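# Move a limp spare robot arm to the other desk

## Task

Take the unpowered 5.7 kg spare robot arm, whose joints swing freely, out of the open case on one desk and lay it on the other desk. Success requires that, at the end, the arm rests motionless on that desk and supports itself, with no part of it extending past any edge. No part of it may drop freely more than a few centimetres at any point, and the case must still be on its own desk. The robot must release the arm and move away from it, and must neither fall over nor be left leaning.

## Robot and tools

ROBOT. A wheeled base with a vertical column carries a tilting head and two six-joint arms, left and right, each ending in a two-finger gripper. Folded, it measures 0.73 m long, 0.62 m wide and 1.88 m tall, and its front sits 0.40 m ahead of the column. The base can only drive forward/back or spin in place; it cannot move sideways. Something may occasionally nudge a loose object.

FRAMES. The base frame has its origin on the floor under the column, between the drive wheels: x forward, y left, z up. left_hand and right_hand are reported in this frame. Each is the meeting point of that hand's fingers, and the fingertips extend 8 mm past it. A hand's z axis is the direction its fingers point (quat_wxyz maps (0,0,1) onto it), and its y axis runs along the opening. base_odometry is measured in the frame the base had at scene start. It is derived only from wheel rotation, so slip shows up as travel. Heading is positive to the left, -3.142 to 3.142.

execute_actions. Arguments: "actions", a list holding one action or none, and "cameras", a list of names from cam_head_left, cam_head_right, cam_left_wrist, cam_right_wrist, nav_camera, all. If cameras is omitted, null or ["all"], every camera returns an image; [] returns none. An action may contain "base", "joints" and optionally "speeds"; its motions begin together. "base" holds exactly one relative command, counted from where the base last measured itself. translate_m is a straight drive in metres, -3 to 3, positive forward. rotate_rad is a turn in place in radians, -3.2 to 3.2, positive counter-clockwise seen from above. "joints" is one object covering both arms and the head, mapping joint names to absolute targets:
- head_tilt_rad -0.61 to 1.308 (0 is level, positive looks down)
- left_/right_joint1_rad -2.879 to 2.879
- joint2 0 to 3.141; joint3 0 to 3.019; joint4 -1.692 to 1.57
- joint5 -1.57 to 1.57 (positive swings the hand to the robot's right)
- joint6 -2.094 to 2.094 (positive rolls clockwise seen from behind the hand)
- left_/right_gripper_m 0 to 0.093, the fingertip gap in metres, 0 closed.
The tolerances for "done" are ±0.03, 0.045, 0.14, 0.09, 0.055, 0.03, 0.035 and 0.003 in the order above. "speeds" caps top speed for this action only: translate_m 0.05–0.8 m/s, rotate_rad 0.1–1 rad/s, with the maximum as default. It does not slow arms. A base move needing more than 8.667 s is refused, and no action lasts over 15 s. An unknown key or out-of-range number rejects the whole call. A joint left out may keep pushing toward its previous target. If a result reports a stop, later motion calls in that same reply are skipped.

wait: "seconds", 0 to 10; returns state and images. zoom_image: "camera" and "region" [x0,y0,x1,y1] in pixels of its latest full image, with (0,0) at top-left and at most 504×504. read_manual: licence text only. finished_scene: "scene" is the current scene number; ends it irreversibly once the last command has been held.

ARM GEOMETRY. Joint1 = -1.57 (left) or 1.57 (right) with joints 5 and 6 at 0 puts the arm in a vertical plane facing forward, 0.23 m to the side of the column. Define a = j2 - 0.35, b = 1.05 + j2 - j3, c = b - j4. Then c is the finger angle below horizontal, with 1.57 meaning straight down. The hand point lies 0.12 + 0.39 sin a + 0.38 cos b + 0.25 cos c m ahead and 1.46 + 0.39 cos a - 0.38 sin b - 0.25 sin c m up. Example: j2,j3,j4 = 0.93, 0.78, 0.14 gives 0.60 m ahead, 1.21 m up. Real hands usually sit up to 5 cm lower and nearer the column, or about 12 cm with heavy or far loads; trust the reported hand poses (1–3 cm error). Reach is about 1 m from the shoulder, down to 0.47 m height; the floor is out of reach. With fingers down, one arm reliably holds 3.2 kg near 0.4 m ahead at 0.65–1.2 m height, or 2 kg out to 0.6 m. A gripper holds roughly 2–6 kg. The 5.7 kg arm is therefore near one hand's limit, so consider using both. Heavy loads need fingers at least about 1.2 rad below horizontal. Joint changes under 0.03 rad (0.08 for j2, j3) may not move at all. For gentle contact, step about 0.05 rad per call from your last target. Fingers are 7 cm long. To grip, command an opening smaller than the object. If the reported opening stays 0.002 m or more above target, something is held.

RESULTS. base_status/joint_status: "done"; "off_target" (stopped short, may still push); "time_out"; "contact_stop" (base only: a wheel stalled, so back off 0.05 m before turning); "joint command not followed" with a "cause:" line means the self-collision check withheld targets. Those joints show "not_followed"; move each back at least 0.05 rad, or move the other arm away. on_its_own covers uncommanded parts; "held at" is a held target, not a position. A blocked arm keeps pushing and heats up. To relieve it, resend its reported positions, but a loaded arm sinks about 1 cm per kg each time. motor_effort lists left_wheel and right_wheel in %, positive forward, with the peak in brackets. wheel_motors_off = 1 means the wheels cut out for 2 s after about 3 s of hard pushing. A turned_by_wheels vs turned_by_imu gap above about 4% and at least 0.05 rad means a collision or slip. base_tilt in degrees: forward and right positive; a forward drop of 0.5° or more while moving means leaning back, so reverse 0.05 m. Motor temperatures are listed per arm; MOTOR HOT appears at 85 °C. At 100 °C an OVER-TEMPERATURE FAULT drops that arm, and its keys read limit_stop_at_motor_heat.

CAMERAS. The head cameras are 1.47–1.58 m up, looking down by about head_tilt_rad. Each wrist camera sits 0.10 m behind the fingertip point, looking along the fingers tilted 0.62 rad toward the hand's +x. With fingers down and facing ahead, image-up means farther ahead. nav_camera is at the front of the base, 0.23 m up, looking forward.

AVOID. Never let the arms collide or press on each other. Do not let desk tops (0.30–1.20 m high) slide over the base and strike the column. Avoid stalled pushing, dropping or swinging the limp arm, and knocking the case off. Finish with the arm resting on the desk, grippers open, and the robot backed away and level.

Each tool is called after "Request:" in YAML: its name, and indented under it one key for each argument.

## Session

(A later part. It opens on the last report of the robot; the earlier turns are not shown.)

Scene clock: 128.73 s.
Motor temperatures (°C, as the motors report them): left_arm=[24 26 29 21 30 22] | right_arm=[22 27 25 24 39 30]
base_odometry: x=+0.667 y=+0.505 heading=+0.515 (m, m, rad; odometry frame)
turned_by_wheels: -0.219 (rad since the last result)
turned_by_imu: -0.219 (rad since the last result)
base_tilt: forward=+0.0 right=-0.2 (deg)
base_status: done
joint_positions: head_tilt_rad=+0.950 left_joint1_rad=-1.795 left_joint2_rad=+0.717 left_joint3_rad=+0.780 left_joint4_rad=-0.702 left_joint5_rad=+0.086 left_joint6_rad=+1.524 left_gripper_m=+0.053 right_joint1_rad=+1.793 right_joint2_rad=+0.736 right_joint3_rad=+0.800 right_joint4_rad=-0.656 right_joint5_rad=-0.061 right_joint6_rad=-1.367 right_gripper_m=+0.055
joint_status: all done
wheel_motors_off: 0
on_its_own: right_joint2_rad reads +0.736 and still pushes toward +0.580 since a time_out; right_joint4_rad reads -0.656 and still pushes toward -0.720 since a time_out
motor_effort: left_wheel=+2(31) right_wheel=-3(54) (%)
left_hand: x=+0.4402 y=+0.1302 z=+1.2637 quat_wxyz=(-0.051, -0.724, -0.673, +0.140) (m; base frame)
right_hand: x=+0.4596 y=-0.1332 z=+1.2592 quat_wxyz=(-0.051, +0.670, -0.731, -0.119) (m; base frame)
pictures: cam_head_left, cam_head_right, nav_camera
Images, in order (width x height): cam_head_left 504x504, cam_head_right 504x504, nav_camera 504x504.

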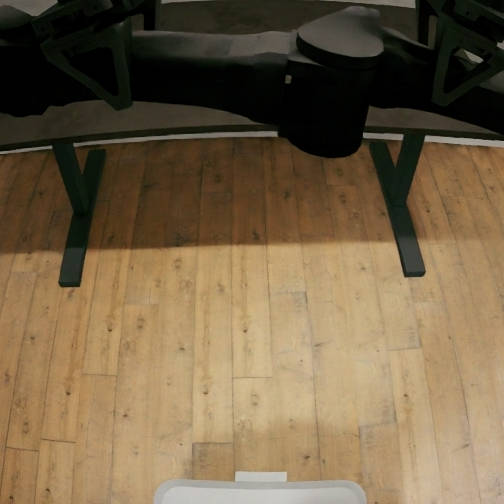

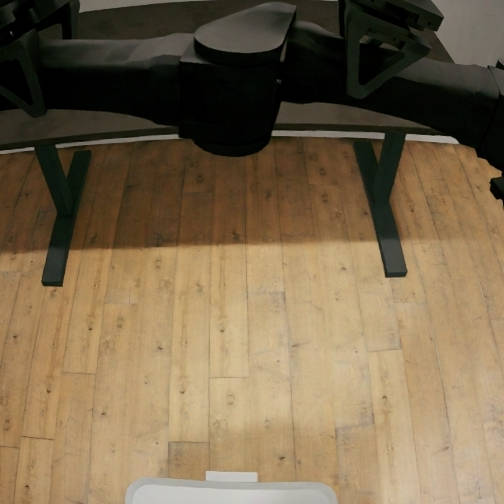

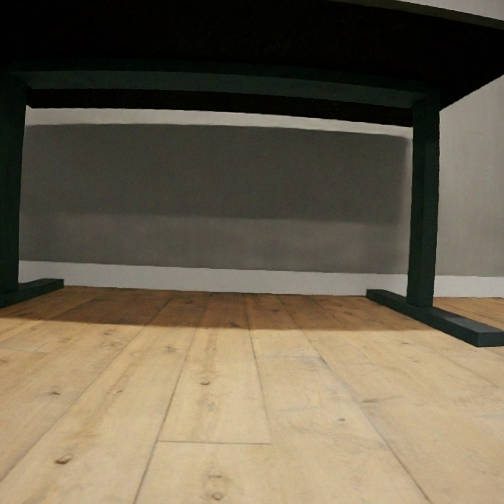

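Request:
execute_actions:
  actions:
    - {"base":{"translate_m":0.82},"speeds":{"translate_m":0.15},"joints":{"head_tilt_rad":1.2}}

Scene clock: 137.83 s.
Motor temperatures (°C, as the motors report them): left_arm=[24 26 30 21 31 22] | right_arm=[22 28 25 24 41 30]
base_odometry: x=+1.381 y=+0.909 heading=+0.514 (m, m, rad; odometry frame)
turned_by_wheels: -0.001 (rad since the last result)
turned_by_imu: +0.002 (rad since the last result)
base_tilt: forward=+0.0 right=-0.3 (deg)
base_status: done
joint_positions: head_tilt_rad=+1.198 left_joint1_rad=-1.795 left_joint2_rad=+0.717 left_joint3_rad=+0.780 left_joint4_rad=-0.701 left_joint5_rad=+0.086 left_joint6_rad=+1.524 left_gripper_m=+0.053 right_joint1_rad=+1.793 right_joint2_rad=+0.736 right_joint3_rad=+0.801 right_joint4_rad=-0.656 right_joint5_rad=-0.061 right_joint6_rad=-1.367 right_gripper_m=+0.055
joint_status: all done
wheel_motors_off: 0
on_its_own: right_joint2_rad reads +0.736 and still pushes toward +0.580 since a time_out; right_joint4_rad reads -0.656 and still pushes toward -0.720 since a time_out
motor_effort: left_wheel=+0(40) right_wheel=+2(65) (%)
left_hand: x=+0.4405 y=+0.1302 z=+1.2637 quat_wxyz=(-0.051, -0.724, -0.673, +0.140) (m; base frame)
right_hand: x=+0.4597 y=-0.1332 z=+1.2591 quat_wxyz=(-0.051, +0.670, -0.731, -0.119) (m; base frame)
pictures: cam_head_left, cam_head_right, cam_left_wrist, cam_right_wrist, nav_camera
Images, in order (width x height): cam_head_left 504x504, cam_head_right 504x504, cam_left_wrist 616x616, cam_right_wrist 616x616, nav_camera 504x504.

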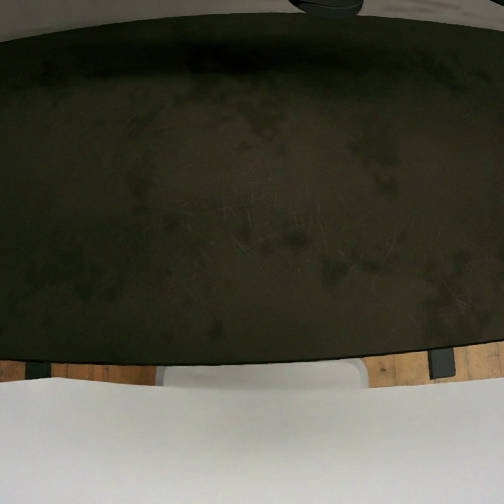

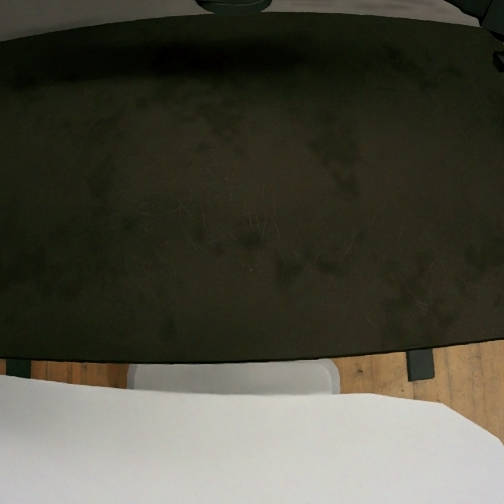

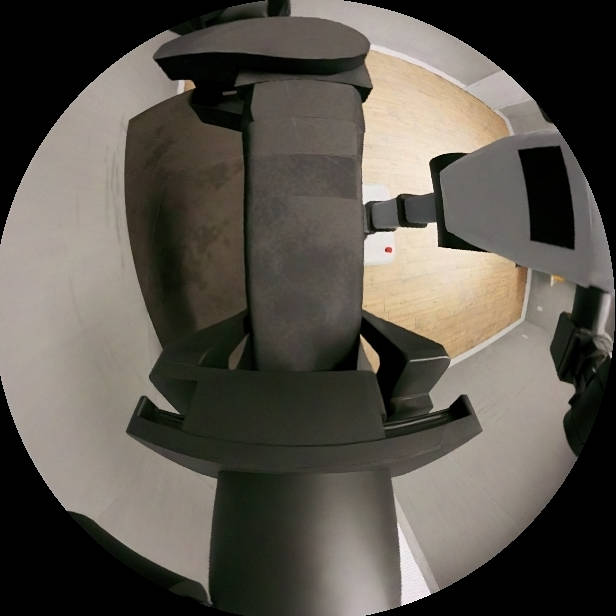

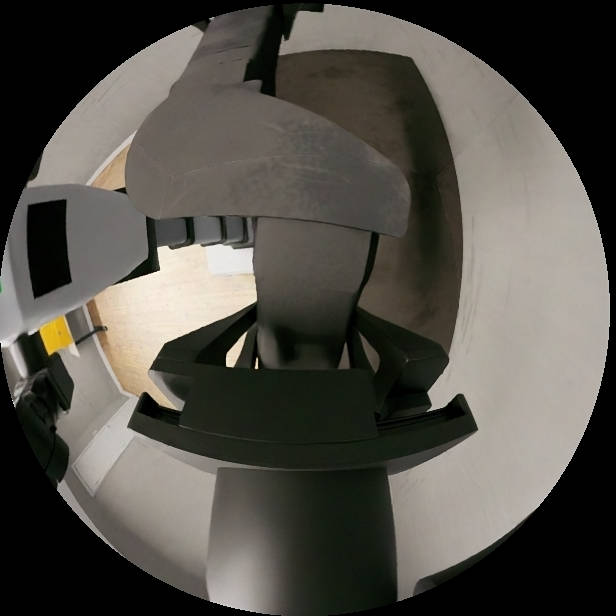

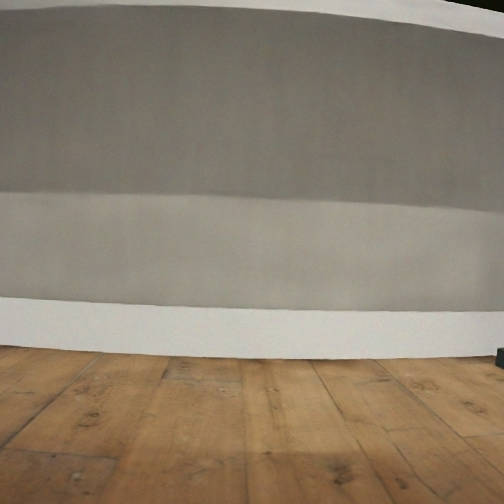

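Request:
execute_actions:
  actions:
    - {"joints":{"left_joint2_rad":1.2,"left_joint3_rad":0.9,"left_joint4_rad":-0.25,"right_joint2_rad":1.2,"right_joint3_rad":0.9,"right_joint4_rad":-0.2}}
  cameras: ["cam_head_left","cam_head_right"]

Request:
execute_actions:
  actions:
    - {"joints":{"left_joint2_rad":1.6,"left_joint3_rad":1.1,"left_joint4_rad":-0.05,"right_joint2_rad":1.6,"right_joint3_rad":1.1,"right_joint4_rad":0.0}}
  cameras: ["cam_head_left","cam_head_right"]

Scene clock: 143.00 s.
Motor temperatures (°C, as the motors report them): left_arm=[24 27 29 21 31 22] | right_arm=[22 28 25 24 40 30]
base_odometry: x=+1.381 y=+0.909 heading=+0.514 (m, m, rad; odometry frame)
turned_by_wheels: +0.000 (rad since the last result)
turned_by_imu: +0.001 (rad since the last result)
base_tilt: forward=+0.1 right=-0.3 (deg)
base_status: not commanded
joint_positions: head_tilt_rad=+1.198 left_joint1_rad=-1.746 left_joint2_rad=+1.306 left_joint3_rad=+0.890 left_joint4_rad=-0.242 left_joint5_rad=+0.037 left_joint6_rad=+1.540 left_gripper_m=+0.053 right_joint1_rad=+1.735 right_joint2_rad=+1.362 right_joint3_rad=+0.928 right_joint4_rad=-0.169 right_joint5_rad=+0.004 right_joint6_rad=-1.427 right_gripper_m=+0.055
joint_status: right_joint2_rad time_out (moved +0.626 of +0.464); the others done
wheel_motors_off: 0
on_its_own: right_joint2_rad reads +1.362 and still pushes toward +1.200 since a time_out
motor_effort: left_wheel=+0(4) right_wheel=+3(7) (%)
left_hand: x=+0.4422 y=+0.1257 z=+1.0615 quat_wxyz=(-0.015, -0.725, -0.679, +0.113) (m; base frame)
right_hand: x=+0.4617 y=-0.1350 z=+1.0396 quat_wxyz=(-0.014, +0.685, -0.724, -0.077) (m; base frame)
pictures: cam_head_left, cam_head_right
Images, in order (width x height): cam_head_left 504x504, cam_head_right 504x504.

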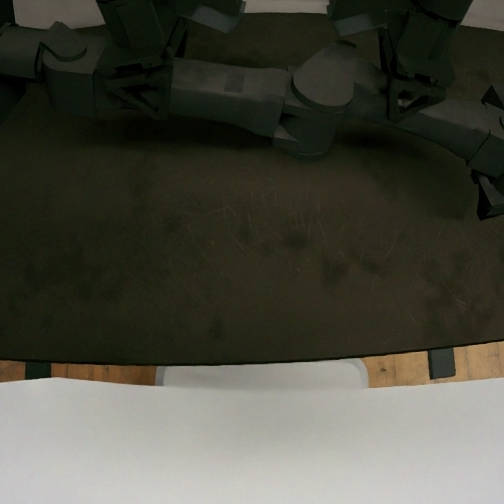

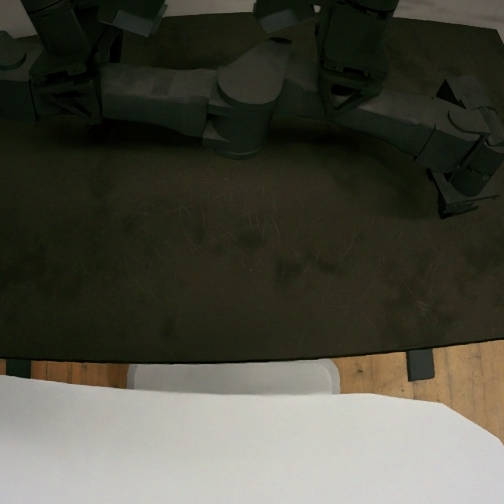

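not run: a stop came earlier in this reply.

Request:
execute_actions:
  actions:
    - {"joints":{"left_joint2_rad":1.55,"left_joint3_rad":1.05,"left_joint4_rad":-0.08,"right_joint2_rad":1.5,"right_joint3_rad":1.05,"right_joint4_rad":-0.03}}
  cameras: ["cam_head_left","cam_head_right"]

Scene clock: 146.27 s.
Motor temperatures (°C, as the motors report them): left_arm=[24 27 28 21 30 22] | right_arm=[22 28 24 24 38 30]
base_odometry: x=+1.381 y=+0.909 heading=+0.514 (m, m, rad; odometry frame)
turned_by_wheels: +0.000 (rad since the last result)
turned_by_imu: +0.001 (rad since the last result)
base_tilt: forward=+0.1 right=-0.3 (deg)
base_status: not commanded
joint_positions: head_tilt_rad=+1.198 left_joint1_rad=-1.725 left_joint2_rad=+1.622 left_joint3_rad=+1.049 left_joint4_rad=-0.071 left_joint5_rad=+0.042 left_joint6_rad=+1.538 left_gripper_m=+0.053 right_joint1_rad=+1.711 right_joint2_rad=+1.628 right_joint3_rad=+1.071 right_joint4_rad=-0.012 right_joint5_rad=+0.018 right_joint6_rad=-1.453 right_gripper_m=+0.055
joint_status: all done
wheel_motors_off: 0
motor_effort: left_wheel=-2(9) right_wheel=+3(7) (%)
left_hand: x=+0.4392 y=+0.1213 z=+0.9500 quat_wxyz=(-0.015, -0.721, -0.685, +0.104) (m; base frame)
right_hand: x=+0.4653 y=-0.1387 z=+0.9434 quat_wxyz=(-0.017, +0.690, -0.721, -0.053) (m; base frame)
pictures: cam_head_left, cam_head_right
Images, in order (width x height): cam_head_left 504x504, cam_head_right 504x504.

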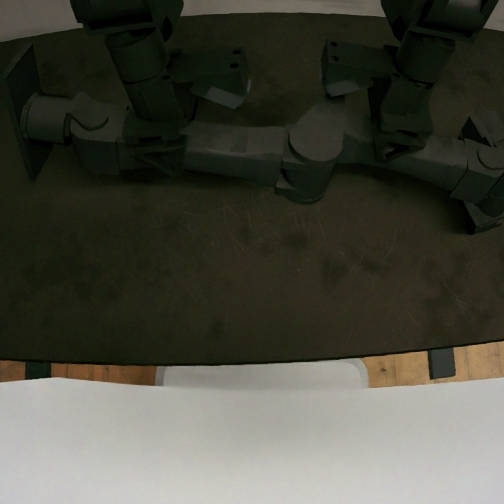

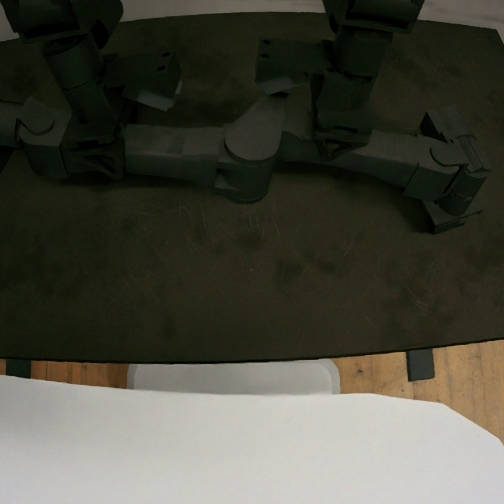

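Well on the desk. Continue down.

Request:
execute_actions:
  actions:
    - {"joints":{"left_joint2_rad":1.8,"left_joint3_rad":1.2,"left_joint4_rad":0.03,"right_joint2_rad":1.78,"right_joint3_rad":1.2,"right_joint4_rad":0.1}}
  cameras: []

Request:
execute_actions:
  actions:
    - {"joints":{"left_joint2_rad":1.95,"left_joint3_rad":1.28,"left_joint4_rad":0.08,"right_joint2_rad":1.95,"right_joint3_rad":1.28,"right_joint4_rad":0.18}}
  cameras: ["cam_head_left","cam_head_right"]

Scene clock: 150.67 s.
Motor temperatures (°C, as the motors report them): left_arm=[23 27 28 21 29 22] | right_arm=[22 28 24 24 36 29]
base_odometry: x=+1.381 y=+0.909 heading=+0.514 (m, m, rad; odometry frame)
turned_by_wheels: +0.000 (rad since the last result)
turned_by_imu: +0.001 (rad since the last result)
base_tilt: forward=+0.1 right=-0.3 (deg)
base_status: not commanded
joint_positions: head_tilt_rad=+1.198 left_joint1_rad=-1.684 left_joint2_rad=+1.900 left_joint3_rad=+1.238 left_joint4_rad=+0.066 left_joint5_rad=+0.026 left_joint6_rad=+1.493 left_gripper_m=+0.053 right_joint1_rad=+1.733 right_joint2_rad=+1.774 right_joint3_rad=+1.197 right_joint4_rad=+0.077 right_joint5_rad=+0.015 right_joint6_rad=-1.506 right_gripper_m=+0.054
joint_status: all done
wheel_motors_off: 0
motor_effort: left_wheel=-1(4) right_wheel=+1(5) (%)
left_hand: x=+0.4355 y=+0.1393 z=+0.8438 quat_wxyz=(-0.015, -0.699, -0.712, +0.070) (m; base frame)
right_hand: x=+0.4861 y=-0.1151 z=+0.8914 quat_wxyz=(-0.052, +0.711, -0.701, -0.037) (m; base frame)
pictures: none
No camera images: the call's "cameras" was empty. Leave "cameras" out to get every camera's image.

Scene clock: 152.13 s.
Motor temperatures (°C, as the motors report them): left_arm=[23 27 27 21 28 22] | right_arm=[22 28 24 24 35 29]
base_odometry: x=+1.381 y=+0.909 heading=+0.514 (m, m, rad; odometry frame)
turned_by_wheels: +0.000 (rad since the last result)
turned_by_imu: +0.000 (rad since the last result)
base_tilt: forward=+0.0 right=-0.3 (deg)
base_status: not commanded
joint_positions: head_tilt_rad=+1.198 left_joint1_rad=-1.697 left_joint2_rad=+2.040 left_joint3_rad=+1.290 left_joint4_rad=+0.085 left_joint5_rad=+0.015 left_joint6_rad=+1.503 left_gripper_m=+0.054 right_joint1_rad=+1.706 right_joint2_rad=+2.040 right_joint3_rad=+1.309 right_joint4_rad=+0.193 right_joint5_rad=+0.018 right_joint6_rad=-1.455 right_gripper_m=+0.054
joint_status: all done
wheel_motors_off: 0
motor_effort: left_wheel=+0(4) right_wheel=+3(7) (%)
left_hand: x=+0.3819 y=+0.1306 z=+0.7988 quat_wxyz=(+0.011, -0.705, -0.703, +0.092) (m; base frame)
right_hand: x=+0.4197 y=-0.1272 z=+0.7948 quat_wxyz=(-0.027, +0.689, -0.723, -0.042) (m; base frame)
pictures: cam_head_left, cam_head_right
Images, in order (width x height): cam_head_left 504x504, cam_head_right 504x504.

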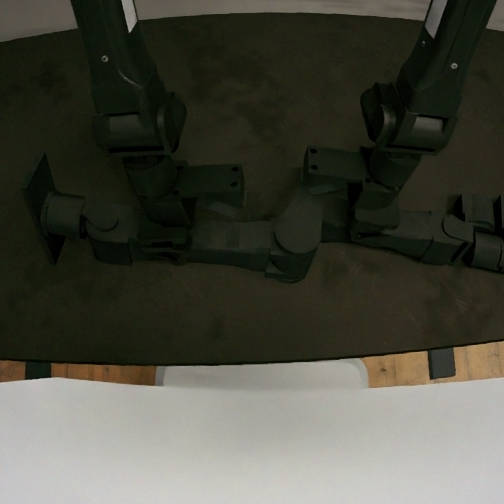

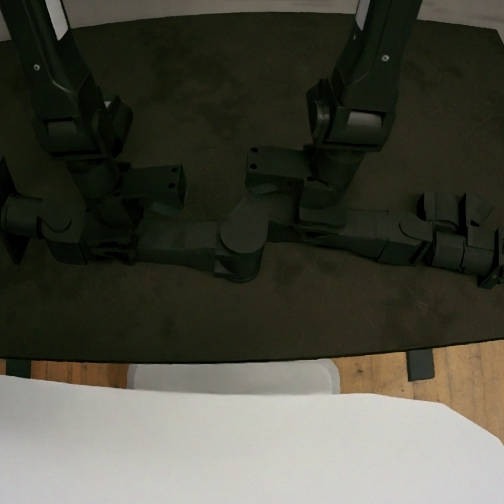

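Request:
execute_actions:
  actions:
    - {"joints":{"left_joint2_rad":2.08,"left_joint3_rad":1.33,"right_joint2_rad":2.08,"right_joint3_rad":1.33}}
  cameras: []

Request:
execute_actions:
  actions:
    - {"joints":{"left_gripper_m":0.093,"right_gripper_m":0.093}}
  cameras: []

Request:
execute_actions:
  actions:
    - {"joints":{"left_joint2_rad":1.6,"left_joint3_rad":0.95,"right_joint2_rad":1.6,"right_joint3_rad":0.95}}
  cameras: []

Request:
execute_actions:
  actions:
    - {"base":{"translate_m":-0.6}}

Scene clock: 155.90 s.
Motor temperatures (°C, as the motors report them): left_arm=[23 27 27 21 28 22] | right_arm=[22 28 24 24 34 29]
base_odometry: x=+1.381 y=+0.909 heading=+0.514 (m, m, rad; odometry frame)
turned_by_wheels: +0.000 (rad since the last result)
turned_by_imu: +0.001 (rad since the last result)
base_tilt: forward=+0.1 right=-0.3 (deg)
base_status: not commanded
joint_positions: head_tilt_rad=+1.198 left_joint1_rad=-1.697 left_joint2_rad=+2.043 left_joint3_rad=+1.297 left_joint4_rad=+0.074 left_joint5_rad=+0.016 left_joint6_rad=+1.503 left_gripper_m=+0.054 right_joint1_rad=+1.706 right_joint2_rad=+2.044 right_joint3_rad=+1.316 right_joint4_rad=+0.187 right_joint5_rad=+0.018 right_joint6_rad=-1.455 right_gripper_m=+0.054
joint_status: all done
wheel_motors_off: 0
motor_effort: left_wheel=+1(1) right_wheel=+3(3) (%)
left_hand: x=+0.3818 y=+0.1304 z=+0.7975 quat_wxyz=(+0.014, -0.705, -0.703, +0.095) (m; base frame)
right_hand: x=+0.4199 y=-0.1270 z=+0.7931 quat_wxyz=(-0.026, +0.690, -0.723, -0.043) (m; base frame)
pictures: none
No camera images: the call's "cameras" was empty. Leave "cameras" out to get every camera's image.

Scene clock: 157.00 s.
Motor temperatures (°C, as the motors report them): left_arm=[23 27 27 21 28 22] | right_arm=[22 28 24 24 33 29]
base_odometry: x=+1.381 y=+0.909 heading=+0.514 (m, m, rad; odometry frame)
turned_by_wheels: +0.000 (rad since the last result)
turned_by_imu: +0.000 (rad since the last result)
base_tilt: forward=+0.1 right=-0.3 (deg)
base_status: not commanded
joint_positions: head_tilt_rad=+1.198 left_joint1_rad=-1.697 left_joint2_rad=+2.075 left_joint3_rad=+1.330 left_joint4_rad=+0.073 left_joint5_rad=+0.027 left_joint6_rad=+1.557 left_gripper_m=+0.093 right_joint1_rad=+1.706 right_joint2_rad=+2.069 right_joint3_rad=+1.330 right_joint4_rad=+0.187 right_joint5_rad=+0.024 right_joint6_rad=-1.561 right_gripper_m=+0.093
joint_status: all done
wheel_motors_off: 0
motor_effort: left_wheel=-1(1) right_wheel=+1(3) (%)
left_hand: x=+0.3805 y=+0.1270 z=+0.7856 quat_wxyz=(+0.007, -0.723, -0.684, +0.099) (m; base frame)
right_hand: x=+0.4120 y=-0.1281 z=+0.7845 quat_wxyz=(-0.022, +0.727, -0.685, -0.043) (m; base frame)
pictures: none
No camera images: the call's "cameras" was empty. Leave "cameras" out to get every camera's image.

Scene clock: 158.40 s.
Motor temperatures (°C, as the motors report them): left_arm=[23 27 27 21 27 22] | right_arm=[22 27 23 24 33 29]
base_odometry: x=+1.381 y=+0.909 heading=+0.514 (m, m, rad; odometry frame)
turned_by_wheels: +0.000 (rad since the last result)
turned_by_imu: +0.000 (rad since the last result)
base_tilt: forward=+0.1 right=-0.2 (deg)
base_status: not commanded
joint_positions: head_tilt_rad=+1.198 left_joint1_rad=-1.697 left_joint2_rad=+1.583 left_joint3_rad=+0.956 left_joint4_rad=+0.073 left_joint5_rad=+0.027 left_joint6_rad=+1.558 left_gripper_m=+0.093 right_joint1_rad=+1.706 right_joint2_rad=+1.589 right_joint3_rad=+0.954 right_joint4_rad=+0.186 right_joint5_rad=+0.024 right_joint6_rad=-1.562 right_gripper_m=+0.093
joint_status: all done
wheel_motors_off: 0
motor_effort: left_wheel=-1(1) right_wheel=+1(2) (%)
left_hand: x=+0.4378 y=+0.1428 z=+0.9616 quat_wxyz=(-0.036, -0.724, -0.687, +0.059) (m; base frame)
right_hand: x=+0.4614 y=-0.1455 z=+0.9598 quat_wxyz=(-0.060, +0.724, -0.687, -0.007) (m; base frame)
pictures: none
No camera images: the call's "cameras" was empty. Leave "cameras" out to get every camera's image.

Scene clock: 161.07 s.
Motor temperatures (°C, as the motors report them): left_arm=[23 27 26 21 27 22] | right_arm=[22 27 23 24 32 28]
base_odometry: x=+0.858 y=+0.614 heading=+0.513 (m, m, rad; odometry frame)
turned_by_wheels: -0.001 (rad since the last result)
turned_by_imu: -0.001 (rad since the last result)
base_tilt: forward=+0.1 right=-0.3 (deg)
base_status: done
joint_positions: head_tilt_rad=+1.199 left_joint1_rad=-1.698 left_joint2_rad=+1.584 left_joint3_rad=+0.949 left_joint4_rad=+0.073 left_joint5_rad=+0.027 left_joint6_rad=+1.558 left_gripper_m=+0.093 right_joint1_rad=+1.705 right_joint2_rad=+1.593 right_joint3_rad=+0.948 right_joint4_rad=+0.186 right_joint5_rad=+0.024 right_joint6_rad=-1.562 right_gripper_m=+0.093
joint_status: not commanded
wheel_motors_off: 0
motor_effort: left_wheel=+0(28) right_wheel=+0(66) (%)
left_hand: x=+0.4329 y=+0.1424 z=+0.9617 quat_wxyz=(-0.034, -0.724, -0.686, +0.062) (m; base frame)
right_hand: x=+0.4553 y=-0.1462 z=+0.9584 quat_wxyz=(-0.056, +0.725, -0.687, -0.011) (m; base frame)
pictures: cam_head_left, cam_head_right, cam_left_wrist, cam_right_wrist, nav_camera
Images, in order (width x height): cam_head_left 504x504, cam_head_right 504x504, cam_left_wrist 616x616, cam_right_wrist 616x616, nav_camera 504x504.

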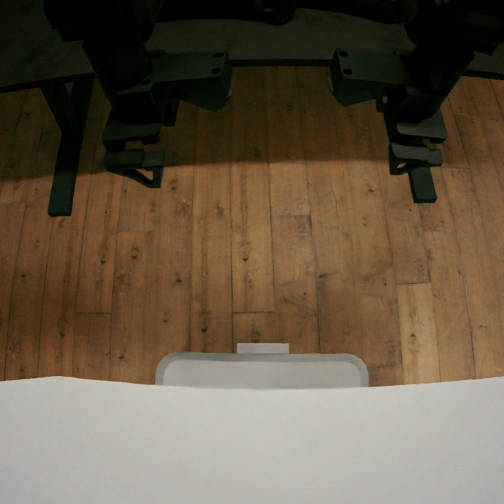

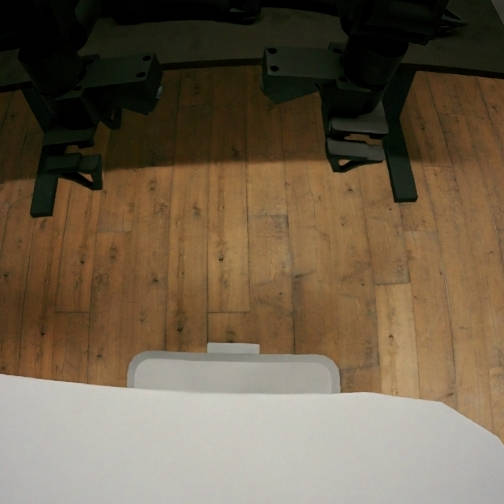

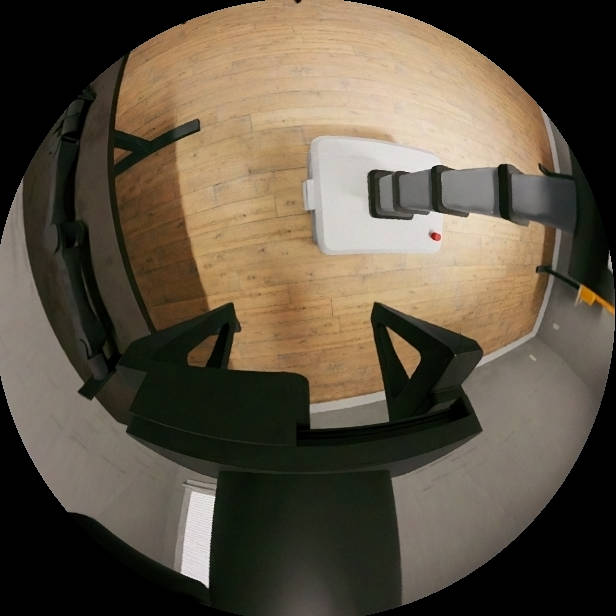

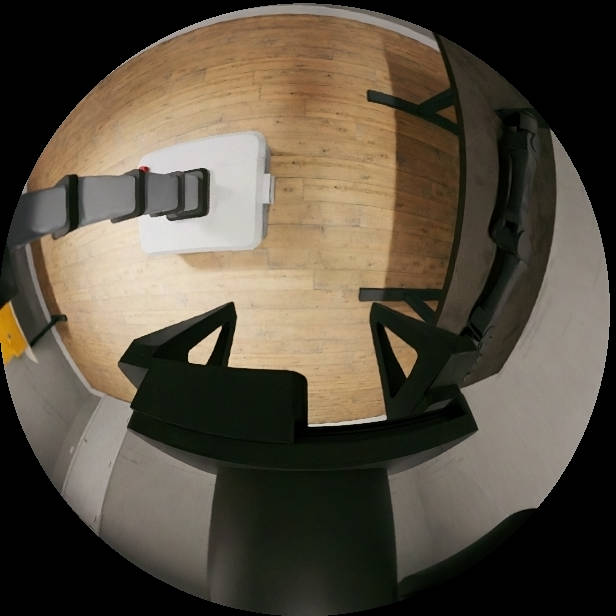

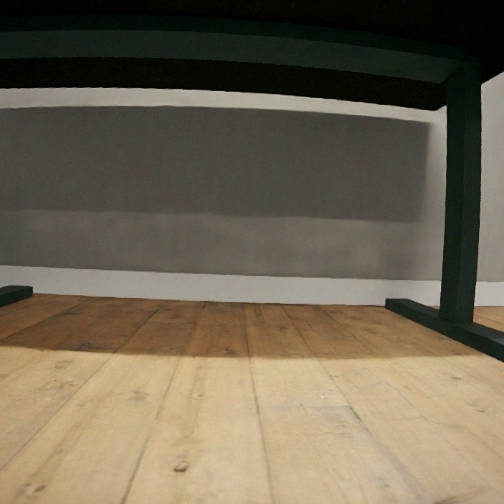

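Tip appears inside the desk's right edge (head-right image).

Request:
finished_scene:
  scene: 1

The scene is finished: the task was done.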